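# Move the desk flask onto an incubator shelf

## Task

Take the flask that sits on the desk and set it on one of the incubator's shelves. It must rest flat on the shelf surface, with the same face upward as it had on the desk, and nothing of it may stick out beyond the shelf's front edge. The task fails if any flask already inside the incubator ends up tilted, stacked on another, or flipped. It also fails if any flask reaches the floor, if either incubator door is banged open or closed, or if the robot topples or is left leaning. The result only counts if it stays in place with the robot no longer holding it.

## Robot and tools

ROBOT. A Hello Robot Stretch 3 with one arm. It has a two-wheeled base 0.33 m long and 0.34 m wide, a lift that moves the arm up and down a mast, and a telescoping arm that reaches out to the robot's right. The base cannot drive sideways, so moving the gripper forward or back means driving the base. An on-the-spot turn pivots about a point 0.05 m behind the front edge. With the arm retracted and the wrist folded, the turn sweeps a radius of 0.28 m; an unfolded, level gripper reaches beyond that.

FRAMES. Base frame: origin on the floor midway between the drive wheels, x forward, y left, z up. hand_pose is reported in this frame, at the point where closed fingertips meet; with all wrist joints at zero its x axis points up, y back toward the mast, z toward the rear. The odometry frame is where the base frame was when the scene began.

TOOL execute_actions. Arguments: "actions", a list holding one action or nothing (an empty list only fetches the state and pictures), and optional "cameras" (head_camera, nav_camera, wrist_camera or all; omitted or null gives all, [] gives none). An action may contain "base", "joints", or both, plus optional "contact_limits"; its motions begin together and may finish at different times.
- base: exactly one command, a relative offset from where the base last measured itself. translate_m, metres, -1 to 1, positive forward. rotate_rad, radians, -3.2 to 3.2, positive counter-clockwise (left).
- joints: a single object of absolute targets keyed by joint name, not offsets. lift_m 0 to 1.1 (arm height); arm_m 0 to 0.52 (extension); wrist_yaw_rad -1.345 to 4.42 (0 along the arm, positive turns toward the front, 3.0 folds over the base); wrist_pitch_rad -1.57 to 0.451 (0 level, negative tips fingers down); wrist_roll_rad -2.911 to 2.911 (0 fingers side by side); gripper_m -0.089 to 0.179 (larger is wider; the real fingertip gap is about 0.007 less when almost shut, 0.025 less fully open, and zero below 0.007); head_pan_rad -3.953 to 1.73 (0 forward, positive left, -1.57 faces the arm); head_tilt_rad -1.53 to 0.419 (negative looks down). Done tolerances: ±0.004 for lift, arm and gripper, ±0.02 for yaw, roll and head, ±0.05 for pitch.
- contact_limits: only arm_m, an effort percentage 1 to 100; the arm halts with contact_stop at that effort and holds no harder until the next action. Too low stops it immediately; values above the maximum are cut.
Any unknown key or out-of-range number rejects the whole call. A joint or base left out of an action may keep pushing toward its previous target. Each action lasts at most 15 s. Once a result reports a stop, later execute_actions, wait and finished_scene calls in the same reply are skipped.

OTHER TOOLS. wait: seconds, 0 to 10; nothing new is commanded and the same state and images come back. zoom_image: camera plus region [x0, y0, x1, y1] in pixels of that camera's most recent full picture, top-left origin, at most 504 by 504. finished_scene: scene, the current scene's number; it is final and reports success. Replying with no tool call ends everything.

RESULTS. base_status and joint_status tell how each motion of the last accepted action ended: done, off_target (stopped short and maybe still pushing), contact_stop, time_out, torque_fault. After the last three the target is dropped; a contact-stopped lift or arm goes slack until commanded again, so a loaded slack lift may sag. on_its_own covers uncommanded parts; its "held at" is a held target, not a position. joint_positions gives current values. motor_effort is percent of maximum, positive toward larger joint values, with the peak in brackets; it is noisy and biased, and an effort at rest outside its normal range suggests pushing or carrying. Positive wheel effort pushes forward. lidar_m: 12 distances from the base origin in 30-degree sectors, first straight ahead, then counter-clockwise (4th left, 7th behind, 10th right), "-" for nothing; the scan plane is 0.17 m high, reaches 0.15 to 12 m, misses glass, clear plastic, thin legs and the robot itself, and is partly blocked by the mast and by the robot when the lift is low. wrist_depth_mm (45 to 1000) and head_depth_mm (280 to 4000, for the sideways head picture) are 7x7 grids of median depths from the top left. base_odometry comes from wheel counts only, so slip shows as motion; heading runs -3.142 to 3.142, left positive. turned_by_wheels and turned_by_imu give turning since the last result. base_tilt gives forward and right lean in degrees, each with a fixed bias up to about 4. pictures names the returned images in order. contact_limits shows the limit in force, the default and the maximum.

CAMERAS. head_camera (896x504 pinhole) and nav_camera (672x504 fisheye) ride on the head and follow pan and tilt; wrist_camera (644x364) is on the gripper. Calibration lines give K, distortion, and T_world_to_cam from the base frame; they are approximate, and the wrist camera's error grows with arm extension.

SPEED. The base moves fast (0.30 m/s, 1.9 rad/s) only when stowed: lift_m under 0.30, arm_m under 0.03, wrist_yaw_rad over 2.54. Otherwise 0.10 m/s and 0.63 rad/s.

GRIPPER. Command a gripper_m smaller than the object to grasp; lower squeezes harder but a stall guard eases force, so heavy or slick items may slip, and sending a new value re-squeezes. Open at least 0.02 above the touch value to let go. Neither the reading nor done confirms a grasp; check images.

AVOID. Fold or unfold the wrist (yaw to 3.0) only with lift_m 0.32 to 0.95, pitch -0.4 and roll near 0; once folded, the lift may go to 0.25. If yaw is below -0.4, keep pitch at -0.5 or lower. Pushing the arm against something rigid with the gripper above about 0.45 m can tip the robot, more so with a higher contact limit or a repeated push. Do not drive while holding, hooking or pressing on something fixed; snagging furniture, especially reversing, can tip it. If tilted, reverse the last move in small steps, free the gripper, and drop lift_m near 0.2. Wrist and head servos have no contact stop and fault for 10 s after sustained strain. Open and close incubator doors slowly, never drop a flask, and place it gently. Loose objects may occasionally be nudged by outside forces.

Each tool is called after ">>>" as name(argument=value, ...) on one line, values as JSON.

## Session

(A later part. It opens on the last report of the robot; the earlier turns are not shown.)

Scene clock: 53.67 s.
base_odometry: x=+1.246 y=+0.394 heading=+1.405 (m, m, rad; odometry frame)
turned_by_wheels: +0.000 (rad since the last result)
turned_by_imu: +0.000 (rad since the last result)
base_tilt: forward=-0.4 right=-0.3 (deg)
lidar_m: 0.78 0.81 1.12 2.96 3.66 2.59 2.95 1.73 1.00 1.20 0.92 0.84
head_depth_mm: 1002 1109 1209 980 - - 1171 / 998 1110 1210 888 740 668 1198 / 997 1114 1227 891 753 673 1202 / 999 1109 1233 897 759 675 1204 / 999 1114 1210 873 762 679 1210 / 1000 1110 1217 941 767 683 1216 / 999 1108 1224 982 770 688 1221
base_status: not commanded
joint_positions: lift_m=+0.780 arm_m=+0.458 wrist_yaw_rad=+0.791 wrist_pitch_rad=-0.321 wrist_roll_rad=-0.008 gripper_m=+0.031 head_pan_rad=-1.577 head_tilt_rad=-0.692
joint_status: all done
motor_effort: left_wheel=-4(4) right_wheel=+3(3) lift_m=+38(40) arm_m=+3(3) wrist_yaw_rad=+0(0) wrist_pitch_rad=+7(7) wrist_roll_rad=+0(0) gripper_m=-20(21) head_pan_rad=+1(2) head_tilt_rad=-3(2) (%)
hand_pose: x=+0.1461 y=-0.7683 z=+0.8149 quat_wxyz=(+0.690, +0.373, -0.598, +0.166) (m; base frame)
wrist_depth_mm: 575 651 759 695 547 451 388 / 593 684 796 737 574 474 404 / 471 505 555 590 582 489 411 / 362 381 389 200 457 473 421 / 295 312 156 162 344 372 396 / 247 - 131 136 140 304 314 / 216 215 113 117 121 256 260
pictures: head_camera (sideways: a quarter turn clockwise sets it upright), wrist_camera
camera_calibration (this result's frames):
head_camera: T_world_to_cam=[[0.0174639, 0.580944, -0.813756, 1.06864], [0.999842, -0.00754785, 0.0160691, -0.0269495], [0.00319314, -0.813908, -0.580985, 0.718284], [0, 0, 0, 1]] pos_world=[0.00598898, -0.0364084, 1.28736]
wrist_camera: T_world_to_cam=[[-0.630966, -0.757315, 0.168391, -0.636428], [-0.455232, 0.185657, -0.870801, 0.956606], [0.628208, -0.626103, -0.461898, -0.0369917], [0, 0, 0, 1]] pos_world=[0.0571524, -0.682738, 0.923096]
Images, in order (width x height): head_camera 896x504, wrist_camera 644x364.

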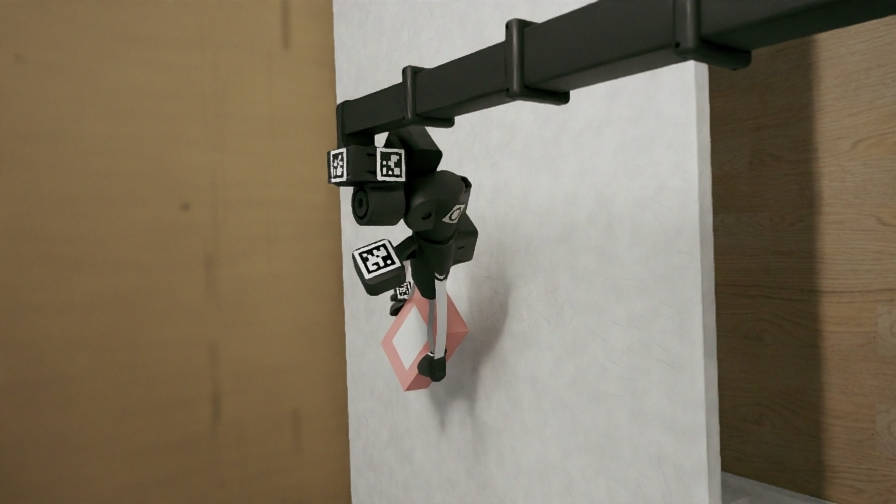

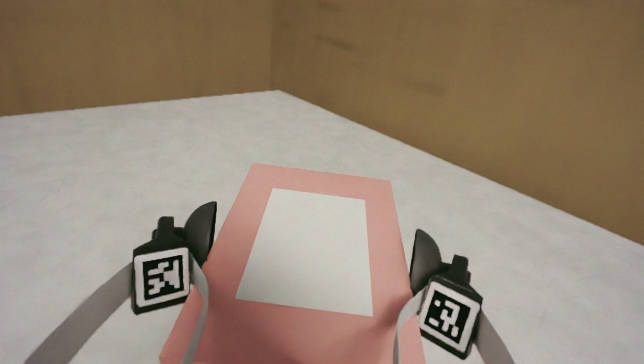

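>>> execute_actions(actions=[{"base":{"rotate_rad":-0.565},"joints":{"arm_m":0.0,"wrist_yaw_rad":2.6}}], cameras=["nav_camera","wrist_camera"])

>>> execute_actions(actions=[{"base":{"translate_m":-0.4},"joints":{"lift_m":0.285}}], cameras=[])

>>> execute_actions(actions=[{"base":{"translate_m":-1.0}}], cameras=[])

>>> execute_actions(actions=[{"base":{"translate_m":-0.78}}], cameras=[])

>>> execute_actions(actions=[{"base":{"rotate_rad":-1.005},"joints":{"head_pan_rad":-1.8}}])

Scene clock: 63.93 s.
base_odometry: x=+1.246 y=+0.394 heading=+0.840 (m, m, rad; odometry frame)
turned_by_wheels: -0.565 (rad since the last result)
turned_by_imu: -0.569 (rad since the last result)
base_tilt: forward=-0.4 right=-0.3 (deg)
lidar_m: 0.84 0.78 0.80 1.04 2.58 3.62 2.60 2.95 1.81 1.00 1.19 0.92
head_depth_mm: 1453 1644 1902 946 1648 1400 1251 / 1348 1523 1667 953 1563 1379 1254 / 1266 1409 1320 959 779 1416 1256 / 1184 1312 1330 963 760 1390 - / 1118 1232 1290 971 764 1324 1210 / 1062 1155 1244 978 767 648 1219 / 1003 1094 1182 981 773 634 1193
base_status: done
joint_positions: lift_m=+0.780 arm_m=+0.002 wrist_yaw_rad=+2.597 wrist_pitch_rad=-0.321 wrist_roll_rad=-0.008 gripper_m=+0.031 head_pan_rad=-1.577 head_tilt_rad=-0.692
joint_status: all done
joint sent to its limit — the command would take arm_m past its lower limit, so that joint was sent only as far as its limit.
motor_effort: left_wheel=+4(10) right_wheel=-3(10) lift_m=+38(38) arm_m=-3(2) wrist_yaw_rad=+2(6) wrist_pitch_rad=+7(7) wrist_roll_rad=+0(0) gripper_m=-19(20) head_pan_rad=+1(1) head_tilt_rad=-3(2) (%)
hand_pose: x=+0.1006 y=+0.0548 z=+0.8147 quat_wxyz=(+0.297, +0.700, -0.077, +0.645) (m; base frame)
wrist_depth_mm: - - 932 802 711 622 575 / - - - 848 753 668 604 / - - - 900 777 698 638 / - - - 200 823 745 663 / - - 157 161 816 764 701 / - - 132 136 139 806 717 / 940 941 113 117 121 854 762
pictures: nav_camera (sideways: a quarter turn counterclockwise sets it upright), wrist_camera
camera_calibration (this result's frames):
nav_camera: T_world_to_cam=[[0.0416339, -0.62075, 0.782902, -0.975163], [-0.998073, -0.0619223, 0.00397931, 0.0542174], [0.046009, -0.781559, -0.622132, 0.767158], [0, 0, 0, 1]] pos_world=[0.0594167, -0.00239568, 1.24052]
wrist_camera: T_world_to_cam=[[0.883707, -0.436726, 0.168321, -0.211692], [-0.0746932, -0.486613, -0.870419, 0.781174], [0.462041, 0.756623, -0.462644, 0.448338], [0, 0, 0, 1]] pos_world=[0.0382716, -0.051545, 0.923001]
Images, in order (width x height): nav_camera 672x504, wrist_camera 644x364.

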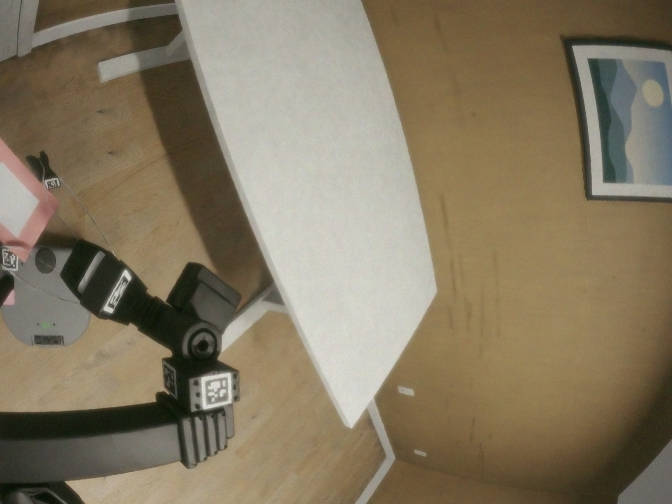

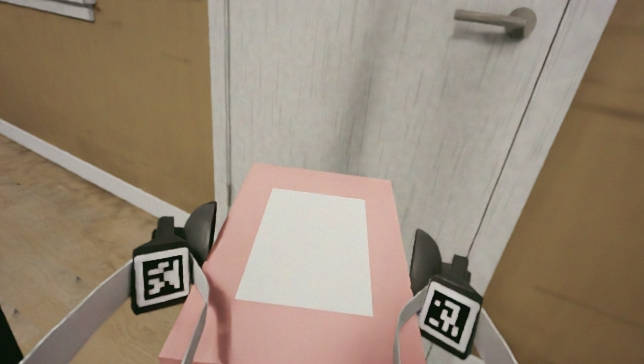

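Scene clock: 69.27 s.
base_odometry: x=+0.979 y=+0.096 heading=+0.840 (m, m, rad; odometry frame)
turned_by_wheels: +0.000 (rad since the last result)
turned_by_imu: +0.000 (rad since the last result)
base_tilt: forward=-0.4 right=-0.3 (deg)
lidar_m: 1.17 1.12 1.14 1.52 3.33 3.41 2.21 2.62 2.14 1.03 1.03 1.32
head_depth_mm: 1717 1969 2260 2148 1693 1399 1192 / 1606 1812 2050 2164 1716 1413 1203 / 1504 1686 1898 2057 1703 1412 1206 / 1416 1566 1748 1000 1718 1420 1206 / 1325 1468 1579 971 1592 1423 1211 / 1265 1371 1351 978 1599 1434 1217 / 1195 1299 1359 988 849 1444 1224
base_status: done
joint_positions: lift_m=+0.285 arm_m=+0.002 wrist_yaw_rad=+2.597 wrist_pitch_rad=-0.322 wrist_roll_rad=-0.008 gripper_m=+0.031 head_pan_rad=-1.577 head_tilt_rad=-0.692
joint_status: all done
motor_effort: left_wheel=+4(7) right_wheel=-3(9) lift_m=+27(34) arm_m=-3(3) wrist_yaw_rad=+3(2) wrist_pitch_rad=+7(7) wrist_roll_rad=+0(0) gripper_m=-20(20) head_pan_rad=+2(2) head_tilt_rad=-2(2) (%)
hand_pose: x=+0.1006 y=+0.0548 z=+0.3199 quat_wxyz=(+0.297, +0.700, -0.077, +0.645) (m; base frame)
wrist_depth_mm: - - - - - 881 812 / - - - - - 960 849 / - - - - - - 888 / 755 788 802 200 924 - 913 / 611 663 157 161 703 785 828 / 520 - 131 136 139 629 662 / 455 451 113 117 121 531 544
pictures: none
No camera images: the call's "cameras" was empty. Leave "cameras" out to get every camera's image.

Scene clock: 74.27 s.
base_odometry: x=+0.312 y=-0.649 heading=+0.841 (m, m, rad; odometry frame)
turned_by_wheels: +0.000 (rad since the last result)
turned_by_imu: -0.001 (rad since the last result)
base_tilt: forward=-0.4 right=-0.3 (deg)
lidar_m: 2.06 1.94 2.02 2.65 2.80 2.70 1.30 1.23 1.83 2.07 1.96 1.60
head_depth_mm: 1961 2134 2318 2173 1693 1404 1194 / 2188 2379 2592 2167 1715 1409 1199 / 2111 2359 2603 2188 1720 1416 1201 / 1987 2186 2453 2211 1711 1421 1212 / 1856 2060 2276 2216 1733 1422 1212 / 1768 1923 2146 2216 1750 1431 1213 / 1669 1820 2012 2161 1764 1441 1223
base_status: done
joint_positions: lift_m=+0.285 arm_m=+0.002 wrist_yaw_rad=+2.597 wrist_pitch_rad=-0.322 wrist_roll_rad=-0.008 gripper_m=+0.031 head_pan_rad=-1.577 head_tilt_rad=-0.692
joint_status: not commanded
motor_effort: left_wheel=+4(10) right_wheel=-3(13) lift_m=+27(27) arm_m=-3(3) wrist_yaw_rad=+3(3) wrist_pitch_rad=+7(7) wrist_roll_rad=+0(0) gripper_m=-19(19) head_pan_rad=+1(2) head_tilt_rad=-2(3) (%)
hand_pose: x=+0.1006 y=+0.0548 z=+0.3199 quat_wxyz=(+0.297, +0.700, -0.077, +0.645) (m; base frame)
wrist_depth_mm: - - - - - - - / - - - - - - - / - - - - - - - / 761 795 812 200 956 - - / 617 658 157 161 726 772 824 / 524 - 131 135 139 642 675 / 451 458 113 117 121 538 549
pictures: none
No camera images: the call's "cameras" was empty. Leave "cameras" out to get every camera's image.

Scene clock: 78.63 s.
base_odometry: x=-0.208 y=-1.231 heading=+0.841 (m, m, rad; odometry frame)
turned_by_wheels: +0.000 (rad since the last result)
turned_by_imu: -0.001 (rad since the last result)
base_tilt: forward=-0.4 right=-0.4 (deg)
lidar_m: 2.74 2.61 2.69 2.49 2.37 0.80 0.61 0.53 1.16 1.52 2.39 2.26
head_depth_mm: 1245 1346 1463 1601 1654 1398 1196 / 1389 1514 1676 1851 1715 1405 1201 / 1582 1738 1939 2087 1713 1413 1201 / 1811 2035 2321 2201 1730 1425 1212 / 2140 2402 2658 2246 1730 1416 1221 / 2180 2366 2606 2240 1737 1434 1221 / 2048 2226 2451 2260 1756 1443 1219
base_status: done
joint_positions: lift_m=+0.285 arm_m=+0.002 wrist_yaw_rad=+2.598 wrist_pitch_rad=-0.322 wrist_roll_rad=-0.008 gripper_m=+0.031 head_pan_rad=-1.577 head_tilt_rad=-0.692
joint_status: not commanded
motor_effort: left_wheel=+4(10) right_wheel=-3(10) lift_m=+27(27) arm_m=-3(3) wrist_yaw_rad=+2(3) wrist_pitch_rad=+7(7) wrist_roll_rad=+0(0) gripper_m=-20(20) head_pan_rad=+2(2) head_tilt_rad=-1(2) (%)
hand_pose: x=+0.1006 y=+0.0548 z=+0.3199 quat_wxyz=(+0.297, +0.700, -0.077, +0.645) (m; base frame)
wrist_depth_mm: - - - - - - - / - - - - - - - / - - - - - - - / 776 814 824 199 957 - - / 619 650 157 161 719 787 818 / 513 - 131 136 139 633 655 / 455 459 113 117 120 534 548
pictures: none
No camera images: the call's "cameras" was empty. Leave "cameras" out to get every camera's image.

Scene clock: 80.53 s.
base_odometry: x=-0.208 y=-1.231 heading=-0.164 (m, m, rad; odometry frame)
turned_by_wheels: -1.005 (rad since the last result)
turned_by_imu: -1.010 (rad since the last result)
base_tilt: forward=-0.4 right=-0.3 (deg)
lidar_m: 2.39 2.25 2.71 2.62 2.70 2.46 2.36 0.78 0.60 0.53 1.18 1.59
head_depth_mm: 715 568 746 861 1070 1045 1194 / 742 554 743 834 961 1022 1176 / 769 491 712 836 987 1003 1155 / 797 479 729 811 962 987 1137 / 827 467 725 817 907 963 1077 / 856 458 584 625 696 869 1212 / 876 454 505 590 1450 1439 1218
base_status: done
joint_positions: lift_m=+0.285 arm_m=+0.002 wrist_yaw_rad=+2.598 wrist_pitch_rad=-0.322 wrist_roll_rad=-0.008 gripper_m=+0.031 head_pan_rad=-1.793 head_tilt_rad=-0.692
joint_status: all done
motor_effort: left_wheel=+4(14) right_wheel=-3(10) lift_m=+27(27) arm_m=-3(3) wrist_yaw_rad=+3(2) wrist_pitch_rad=+7(7) wrist_roll_rad=+0(0) gripper_m=-20(19) head_pan_rad=-3(15) head_tilt_rad=-2(2) (%)
hand_pose: x=+0.1006 y=+0.0548 z=+0.3199 quat_wxyz=(+0.297, +0.700, -0.077, +0.645) (m; base frame)
wrist_depth_mm: - - - - - - - / - - - - - - - / - - - - - - - / 758 786 817 199 936 - - / 605 649 157 162 710 786 860 / 517 - 132 136 139 634 653 / 453 456 113 116 121 529 548
pictures: head_camera (sideways: a quarter turn clockwise sets it upright), nav_camera (sideways: a quarter turn counterclockwise sets it upright), wrist_camera
camera_calibration (this result's frames):
head_camera: T_world_to_cam=[[0.141806, 0.563845, -0.813616, 1.0677], [0.974914, -0.222002, 0.0160687, -0.026797], [-0.171564, -0.795484, -0.581181, 0.719606], [0, 0, 0, 1]] pos_world=[-0.0018231, -0.0355324, 1.28735]
nav_camera: T_world_to_cam=[[-0.0926287, -0.615401, 0.782753, -0.974149], [-0.988099, 0.153767, 0.00396292, 0.0541779], [-0.1228, -0.77307, -0.62232, 0.768433], [0, 0, 0, 1]] pos_world=[0.0576628, -0.0137704, 1.24051]
wrist_camera: T_world_to_cam=[[0.883787, -0.436583, 0.168274, -0.128392], [-0.0749042, -0.487025, -0.87017, 0.350488], [0.461855, 0.75644, -0.463128, 0.219675], [0, 0, 0, 1]] pos_world=[0.038266, -0.0515282, 0.428327]
Images, in order (width x height): head_camera 896x504, nav_camera 672x504, wrist_camera 644x364.

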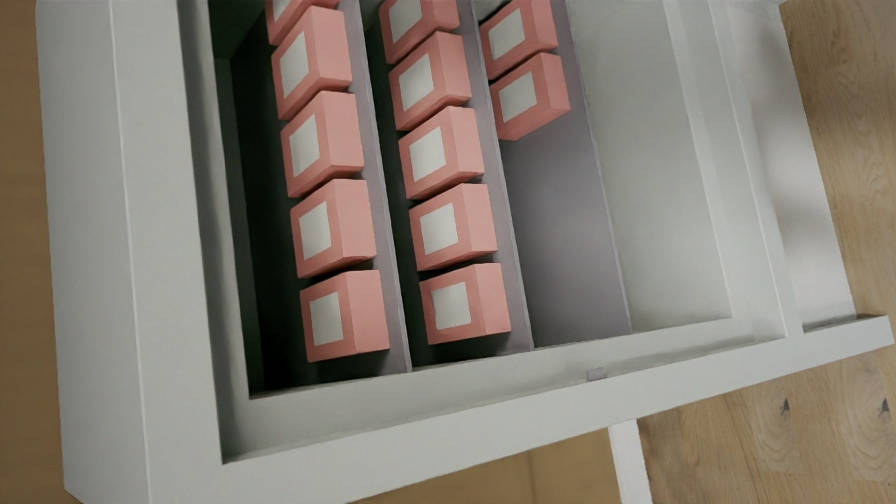

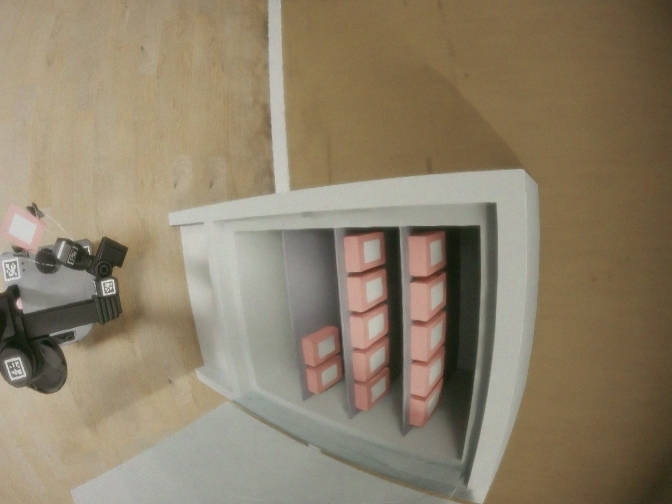

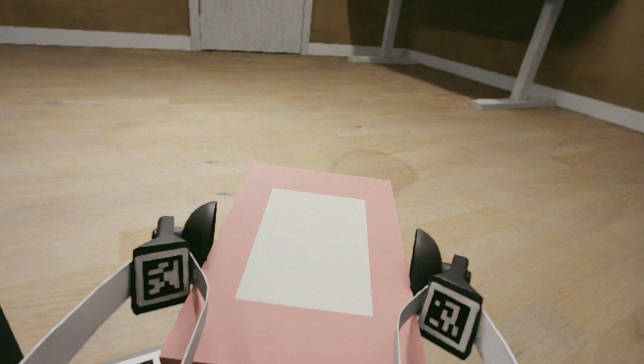

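>>> execute_actions(actions=[{"base":{"translate_m":-0.14},"joints":{"lift_m":0.59,"head_pan_rad":-1.57}}], cameras=[])

>>> execute_actions(actions=[{"joints":{"wrist_yaw_rad":0}}], cameras=[])

>>> execute_actions(actions=[{"joints":{"arm_m":0.13}}], cameras=["head_camera","wrist_camera"])

Scene clock: 87.50 s.
base_odometry: x=-0.346 y=-1.208 heading=-0.164 (m, m, rad; odometry frame)
turned_by_wheels: +0.000 (rad since the last result)
turned_by_imu: +0.000 (rad since the last result)
base_tilt: forward=-0.4 right=-0.4 (deg)
lidar_m: 2.53 2.38 2.71 2.62 2.71 2.32 2.22 1.64 0.61 0.58 0.57 1.59
head_depth_mm: 718 469 700 796 893 974 1131 / 743 470 709 781 925 977 1133 / 771 470 714 786 958 985 1138 / 798 470 733 791 931 988 1134 / 827 470 726 809 894 973 1137 / 857 470 610 666 742 879 1196 / 925 470 548 605 1591 1435 1224
base_status: done
joint_positions: lift_m=+0.590 arm_m=+0.002 wrist_yaw_rad=+2.598 wrist_pitch_rad=-0.322 wrist_roll_rad=-0.008 gripper_m=+0.031 head_pan_rad=-1.577 head_tilt_rad=-0.692
joint_status: all done
motor_effort: left_wheel=+3(13) right_wheel=-3(11) lift_m=+38(42) arm_m=-3(3) wrist_yaw_rad=+2(2) wrist_pitch_rad=+7(7) wrist_roll_rad=+0(0) gripper_m=-19(19) head_pan_rad=+2(16) head_tilt_rad=-3(2) (%)
hand_pose: x=+0.1006 y=+0.0548 z=+0.6245 quat_wxyz=(+0.297, +0.700, -0.077, +0.645) (m; base frame)
wrist_depth_mm: - - - - - - - / - - - - - - - / - - - - - - - / - - - 200 - - - / - - 157 161 - - - / 885 - 131 135 139 - - / 772 768 113 117 121 893 941
pictures: none
No camera images: the call's "cameras" was empty. Leave "cameras" out to get every camera's image.

Scene clock: 89.80 s.
base_odometry: x=-0.346 y=-1.208 heading=-0.164 (m, m, rad; odometry frame)
turned_by_wheels: +0.000 (rad since the last result)
turned_by_imu: +0.000 (rad since the last result)
base_tilt: forward=-0.4 right=-0.3 (deg)
lidar_m: 2.52 2.38 2.70 2.61 2.70 2.31 2.22 1.64 0.61 0.58 0.57 1.59
head_depth_mm: 716 470 698 795 894 978 1133 / 743 469 705 781 927 979 1127 / 769 470 715 789 956 986 623 / 798 470 735 786 934 989 1137 / 825 470 726 810 899 965 1135 / 854 470 611 666 742 878 1194 / 921 469 549 606 1592 1447 1222
base_status: not commanded
joint_positions: lift_m=+0.590 arm_m=+0.002 wrist_yaw_rad=+0.003 wrist_pitch_rad=-0.322 wrist_roll_rad=-0.008 gripper_m=+0.031 head_pan_rad=-1.577 head_tilt_rad=-0.692
joint_status: all done
motor_effort: left_wheel=+3(4) right_wheel=-3(3) lift_m=+38(38) arm_m=-3(3) wrist_yaw_rad=-2(4) wrist_pitch_rad=+7(7) wrist_roll_rad=+0(0) gripper_m=-19(20) head_pan_rad=+2(2) head_tilt_rad=-2(2) (%)
hand_pose: x=-0.0207 y=-0.3821 z=+0.6245 quat_wxyz=(+0.701, +0.115, -0.695, -0.112) (m; base frame)
wrist_depth_mm: 271 312 532 695 691 674 463 / 288 334 519 688 716 702 475 / 311 353 438 443 446 400 420 / - 375 506 200 728 604 402 / - 390 157 162 584 600 445 / 845 - 132 136 139 515 436 / 761 432 113 117 121 453 449
pictures: none
No camera images: the call's "cameras" was empty. Leave "cameras" out to get every camera's image.

Scene clock: 92.00 s.
base_odometry: x=-0.346 y=-1.208 heading=-0.164 (m, m, rad; odometry frame)
turned_by_wheels: +0.000 (rad since the last result)
turned_by_imu: +0.000 (rad since the last result)
base_tilt: forward=-0.4 right=-0.3 (deg)
lidar_m: 2.53 2.38 2.71 2.61 2.70 2.31 2.22 1.64 0.61 0.58 0.56 1.59
head_depth_mm: 718 470 701 795 892 974 1126 / 743 469 707 782 922 980 - / 769 470 716 784 927 762 - / 797 469 734 790 932 984 1141 / 825 470 725 809 895 971 1137 / 854 469 609 668 741 878 1190 / 922 471 549 604 1581 1438 1219
base_status: not commanded
joint_positions: lift_m=+0.590 arm_m=+0.130 wrist_yaw_rad=+0.002 wrist_pitch_rad=-0.322 wrist_roll_rad=-0.008 gripper_m=+0.031 head_pan_rad=-1.577 head_tilt_rad=-0.692
joint_status: all done
motor_effort: left_wheel=+3(4) right_wheel=-3(3) lift_m=+38(38) arm_m=+4(4) wrist_yaw_rad=-1(2) wrist_pitch_rad=+7(7) wrist_roll_rad=+0(0) gripper_m=-20(20) head_pan_rad=+2(2) head_tilt_rad=-2(2) (%)
hand_pose: x=-0.0210 y=-0.5100 z=+0.6245 quat_wxyz=(+0.701, +0.115, -0.695, -0.113) (m; base frame)
wrist_depth_mm: 216 300 544 583 567 568 478 / 222 312 520 606 607 604 473 / 229 320 392 424 463 377 422 / 244 289 289 200 327 295 287 / 264 324 157 162 273 296 290 / 282 - 131 135 139 516 433 / 290 347 113 117 121 426 411
pictures: head_camera (sideways: a quarter turn clockwise sets it upright), wrist_camera
camera_calibration (this result's frames):
head_camera: T_world_to_cam=[[0.017516, 0.581139, -0.813616, 1.06846], [0.999842, -0.00763933, 0.0160687, -0.0269491], [0.00312269, -0.813768, -0.581181, 0.71854], [0, 0, 0, 1]] pos_world=[0.00598581, -0.0364048, 1.28735]
wrist_camera: T_world_to_cam=[[-0.981984, -0.0860069, 0.168257, -0.179137], [-0.188956, 0.455252, -0.870081, 0.809435], [-0.00176638, -0.886199, -0.463301, -0.00323124], [0, 0, 0, 1]] pos_world=[-0.0229676, -0.386767, 0.732918]
Images, in order (width x height): head_camera 896x504, wrist_camera 644x364.

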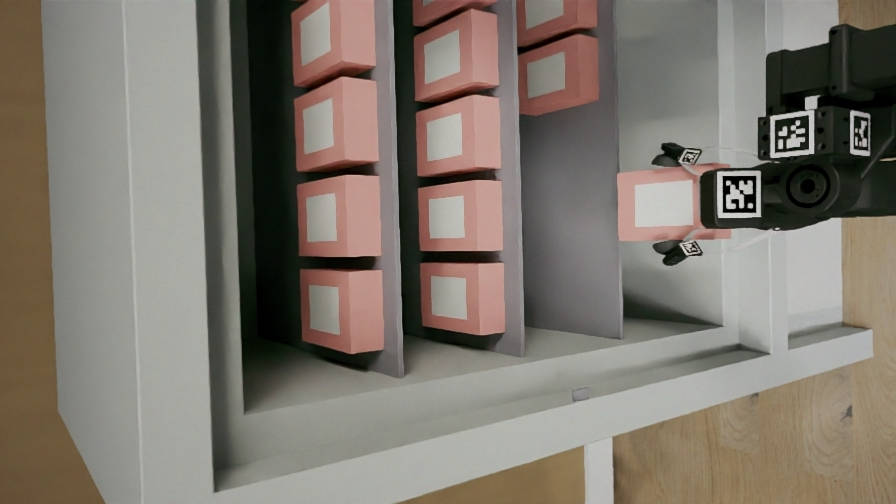

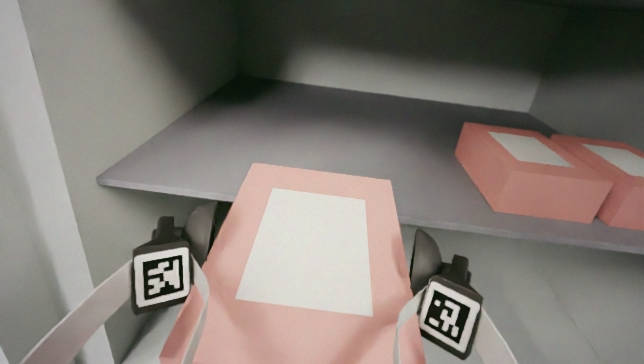

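>>> execute_actions(actions=[{"joints":{"arm_m":0.3,"lift_m":0.598},"contact_limits":{"arm_m":15}}], cameras=[])

>>> execute_actions(actions=[{"joints":{"arm_m":0.345,"lift_m":0.578},"contact_limits":{"arm_m":15}}], cameras=["head_camera","wrist_camera"])

Scene clock: 97.40 s.
base_odometry: x=-0.346 y=-1.208 heading=-0.164 (m, m, rad; odometry frame)
turned_by_wheels: +0.000 (rad since the last result)
turned_by_imu: +0.000 (rad since the last result)
base_tilt: forward=-0.4 right=-0.3 (deg)
lidar_m: 2.53 2.38 2.70 2.62 2.71 2.31 2.22 1.65 0.61 0.58 0.56 1.59
head_depth_mm: 713 469 696 797 898 978 1131 / 741 469 705 780 935 - 1130 / 766 470 713 784 948 968 1139 / 796 469 732 788 912 990 1139 / 827 469 726 807 895 972 1128 / 855 469 610 665 744 876 1191 / 922 469 548 606 1599 1438 1222
base_status: not commanded
joint_positions: lift_m=+0.598 arm_m=+0.300 wrist_yaw_rad=+0.002 wrist_pitch_rad=-0.322 wrist_roll_rad=-0.008 gripper_m=+0.031 head_pan_rad=-1.577 head_tilt_rad=-0.692
joint_status: all done
motor_effort: left_wheel=+3(3) right_wheel=-3(3) lift_m=+38(40) arm_m=+3(2) wrist_yaw_rad=-1(1) wrist_pitch_rad=+7(7) wrist_roll_rad=+0(0) gripper_m=-20(20) head_pan_rad=+2(2) head_tilt_rad=-2(4) (%)
contact_limits: arm_m 15 (drawing in: default 15, maximum 25; extending or still: default 21, maximum 34)
hand_pose: x=-0.0211 y=-0.6800 z=+0.6325 quat_wxyz=(+0.701, +0.115, -0.695, -0.113) (m; base frame)
wrist_depth_mm: 221 306 436 437 424 422 409 / 224 317 468 463 453 447 436 / 232 328 411 446 471 473 459 / 236 282 292 200 344 370 391 / 220 232 158 162 255 262 219 / 187 - 132 136 140 223 184 / - 162 113 117 121 190 173
pictures: none
No camera images: the call's "cameras" was empty. Leave "cameras" out to get every camera's image.

Scene clock: 98.83 s.
base_odometry: x=-0.346 y=-1.208 heading=-0.164 (m, m, rad; odometry frame)
turned_by_wheels: +0.000 (rad since the last result)
turned_by_imu: +0.000 (rad since the last result)
base_tilt: forward=-0.4 right=-0.4 (deg)
lidar_m: 2.53 2.38 2.70 2.61 2.71 2.31 2.22 1.64 0.61 0.58 0.57 1.59
head_depth_mm: 717 470 699 796 895 982 1133 / 742 470 705 780 937 976 1136 / 766 470 715 784 - 982 1131 / 797 470 736 788 906 990 1133 / 826 470 726 811 895 970 1134 / 856 470 610 667 745 877 1189 / 923 470 549 605 1582 1434 1221
base_status: not commanded
joint_positions: lift_m=+0.578 arm_m=+0.344 wrist_yaw_rad=+0.002 wrist_pitch_rad=-0.296 wrist_roll_rad=-0.008 gripper_m=+0.031 head_pan_rad=-1.577 head_tilt_rad=-0.692
joint_status: all done
motor_effort: left_wheel=+3(3) right_wheel=-3(3) lift_m=+22(34) arm_m=+5(3) wrist_yaw_rad=-1(1) wrist_pitch_rad=-1(7) wrist_roll_rad=+0(0) gripper_m=-20(20) head_pan_rad=+2(1) head_tilt_rad=-2(3) (%)
contact_limits: arm_m 15 (drawing in: default 15, maximum 25; extending or still: default 21, maximum 34)
hand_pose: x=-0.0211 y=-0.7275 z=+0.6193 quat_wxyz=(+0.702, +0.105, -0.696, -0.104) (m; base frame)
wrist_depth_mm: 222 306 395 393 387 384 374 / 227 317 420 417 415 404 399 / 233 323 394 435 431 433 422 / 235 270 282 306 329 356 379 / 205 216 162 167 243 264 279 / 171 - 130 136 140 211 176 / - 146 110 115 118 175 167
pictures: head_camera (sideways: a quarter turn clockwise sets it upright), wrist_camera
camera_calibration (this result's frames):
head_camera: T_world_to_cam=[[0.017516, 0.581139, -0.813616, 1.06846], [0.999842, -0.00763921, 0.0160687, -0.0269491], [0.00312278, -0.813768, -0.581181, 0.71854], [0, 0, 0, 1]] pos_world=[0.00598581, -0.0364048, 1.28735]
wrist_camera: T_world_to_cam=[[-0.982017, -0.0812309, 0.170421, -0.194911], [-0.188779, 0.432245, -0.881775, 0.894447], [-0.00203636, -0.89809, -0.439807, -0.221623], [0, 0, 0, 1]] pos_world=[-0.0230037, -0.601491, 0.724446]
Images, in order (width x height): head_camera 896x504, wrist_camera 644x364.

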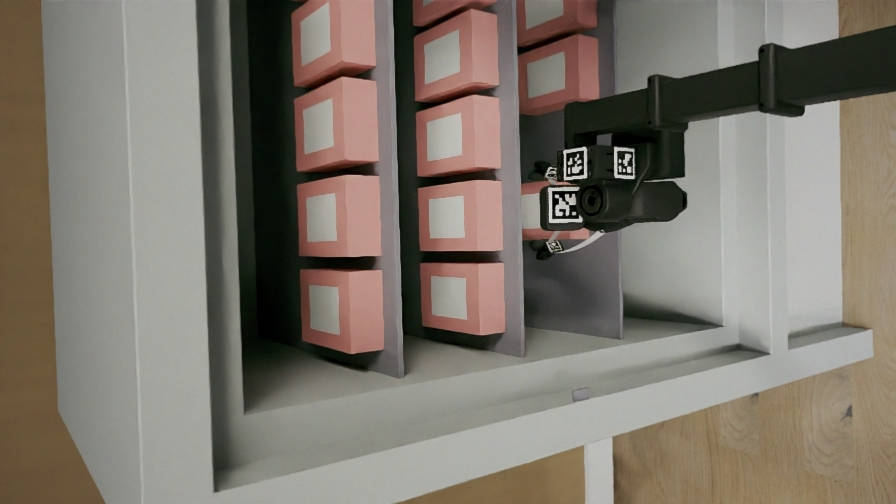

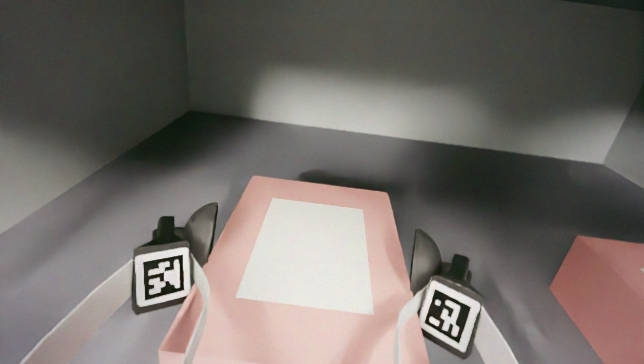

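Resting on the shelf.

>>> execute_actions(actions=[{"joints":{"gripper_m":0.14}}], cameras=[])

>>> execute_actions(actions=[{"joints":{"arm_m":0.17,"lift_m":0.59}}], cameras=["head_camera","wrist_camera"])

Scene clock: 102.10 s.
base_odometry: x=-0.346 y=-1.208 heading=-0.164 (m, m, rad; odometry frame)
turned_by_wheels: +0.000 (rad since the last result)
turned_by_imu: +0.000 (rad since the last result)
base_tilt: forward=-0.4 right=-0.3 (deg)
lidar_m: 2.53 2.38 2.70 2.62 2.71 2.31 2.22 1.64 0.61 0.58 0.57 1.59
head_depth_mm: 715 469 699 794 894 980 1134 / 739 470 705 780 933 977 1133 / 765 470 715 786 987 981 1135 / 796 469 732 787 910 989 1136 / 823 469 724 809 896 967 1135 / 854 469 609 666 743 881 1194 / 923 470 549 605 1586 1436 1221
base_status: not commanded
joint_positions: lift_m=+0.578 arm_m=+0.345 wrist_yaw_rad=+0.002 wrist_pitch_rad=-0.313 wrist_roll_rad=-0.008 gripper_m=+0.140 head_pan_rad=-1.577 head_tilt_rad=-0.692
joint_status: all done
motor_effort: left_wheel=+3(3) right_wheel=-3(3) lift_m=+26(26) arm_m=+3(4) wrist_yaw_rad=-1(1) wrist_pitch_rad=+4(4) wrist_roll_rad=+0(0) gripper_m=+0(82) head_pan_rad=+2(1) head_tilt_rad=-3(3) (%)
hand_pose: x=-0.0211 y=-0.7259 z=+0.6151 quat_wxyz=(+0.702, +0.112, -0.695, -0.110) (m; base frame)
wrist_depth_mm: 221 308 400 392 384 379 375 / 227 319 424 419 412 402 400 / 232 309 372 400 426 430 422 / 229 255 257 204 311 333 359 / 199 212 160 158 225 254 234 / - 168 124 130 145 210 177 / 141 142 109 110 116 - 165
pictures: none
No camera images: the call's "cameras" was empty. Leave "cameras" out to get every camera's image.

Scene clock: 104.63 s.
base_odometry: x=-0.346 y=-1.208 heading=-0.164 (m, m, rad; odometry frame)
turned_by_wheels: +0.000 (rad since the last result)
turned_by_imu: +0.000 (rad since the last result)
base_tilt: forward=-0.4 right=-0.4 (deg)
lidar_m: 2.54 2.38 2.70 2.61 2.71 2.31 2.22 1.64 0.61 0.58 0.57 1.59
head_depth_mm: 715 469 699 793 895 978 1119 / 740 470 706 780 926 1007 - / 767 471 715 784 928 1039 1139 / 795 470 735 790 907 990 1130 / 824 470 726 812 897 970 1132 / 852 469 609 665 746 877 1192 / 927 469 548 604 1597 1438 1226
base_status: not commanded
joint_positions: lift_m=+0.590 arm_m=+0.170 wrist_yaw_rad=+0.002 wrist_pitch_rad=-0.314 wrist_roll_rad=-0.008 gripper_m=+0.140 head_pan_rad=-1.577 head_tilt_rad=-0.692
joint_status: all done
motor_effort: left_wheel=+3(3) right_wheel=-3(3) lift_m=+37(40) arm_m=-3(3) wrist_yaw_rad=-1(2) wrist_pitch_rad=+5(5) wrist_roll_rad=+0(0) gripper_m=+0(0) head_pan_rad=+2(2) head_tilt_rad=-2(3) (%)
hand_pose: x=-0.0211 y=-0.5517 z=+0.6264 quat_wxyz=(+0.701, +0.112, -0.695, -0.110) (m; base frame)
wrist_depth_mm: 218 302 537 545 544 531 463 / 222 310 529 580 581 565 467 / 229 321 403 320 481 531 459 / 234 274 294 272 328 300 285 / 236 246 256 253 257 261 252 / - 424 445 467 488 364 376 / 265 354 385 397 409 - 411
pictures: head_camera (sideways: a quarter turn clockwise sets it upright), wrist_camera
camera_calibration (this result's frames):
head_camera: T_world_to_cam=[[0.0175161, 0.581139, -0.813616, 1.06846], [0.999842, -0.00763945, 0.0160687, -0.0269491], [0.00312259, -0.813768, -0.581181, 0.71854], [0, 0, 0, 1]] pos_world=[0.0059858, -0.0364049, 1.28735]
wrist_camera: T_world_to_cam=[[-0.98201, -0.0843149, 0.168962, -0.182634], [-0.18882, 0.448224, -0.873752, 0.828514], [-0.00206255, -0.889936, -0.456081, -0.0458681], [0, 0, 0, 1]] pos_world=[-0.0230035, -0.427579, 0.733854]
Images, in order (width x height): head_camera 896x504, wrist_camera 644x364.

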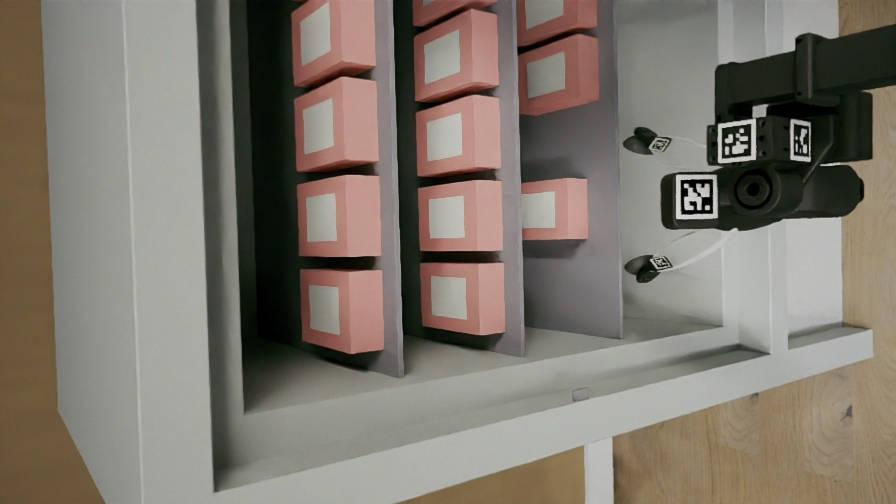

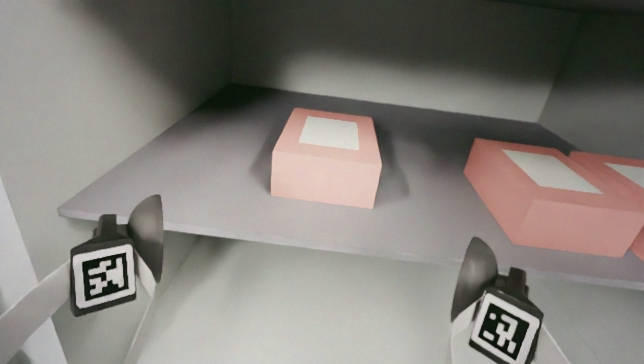

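>>> finished_scene(scene=1)

The scene is finished: the task was done.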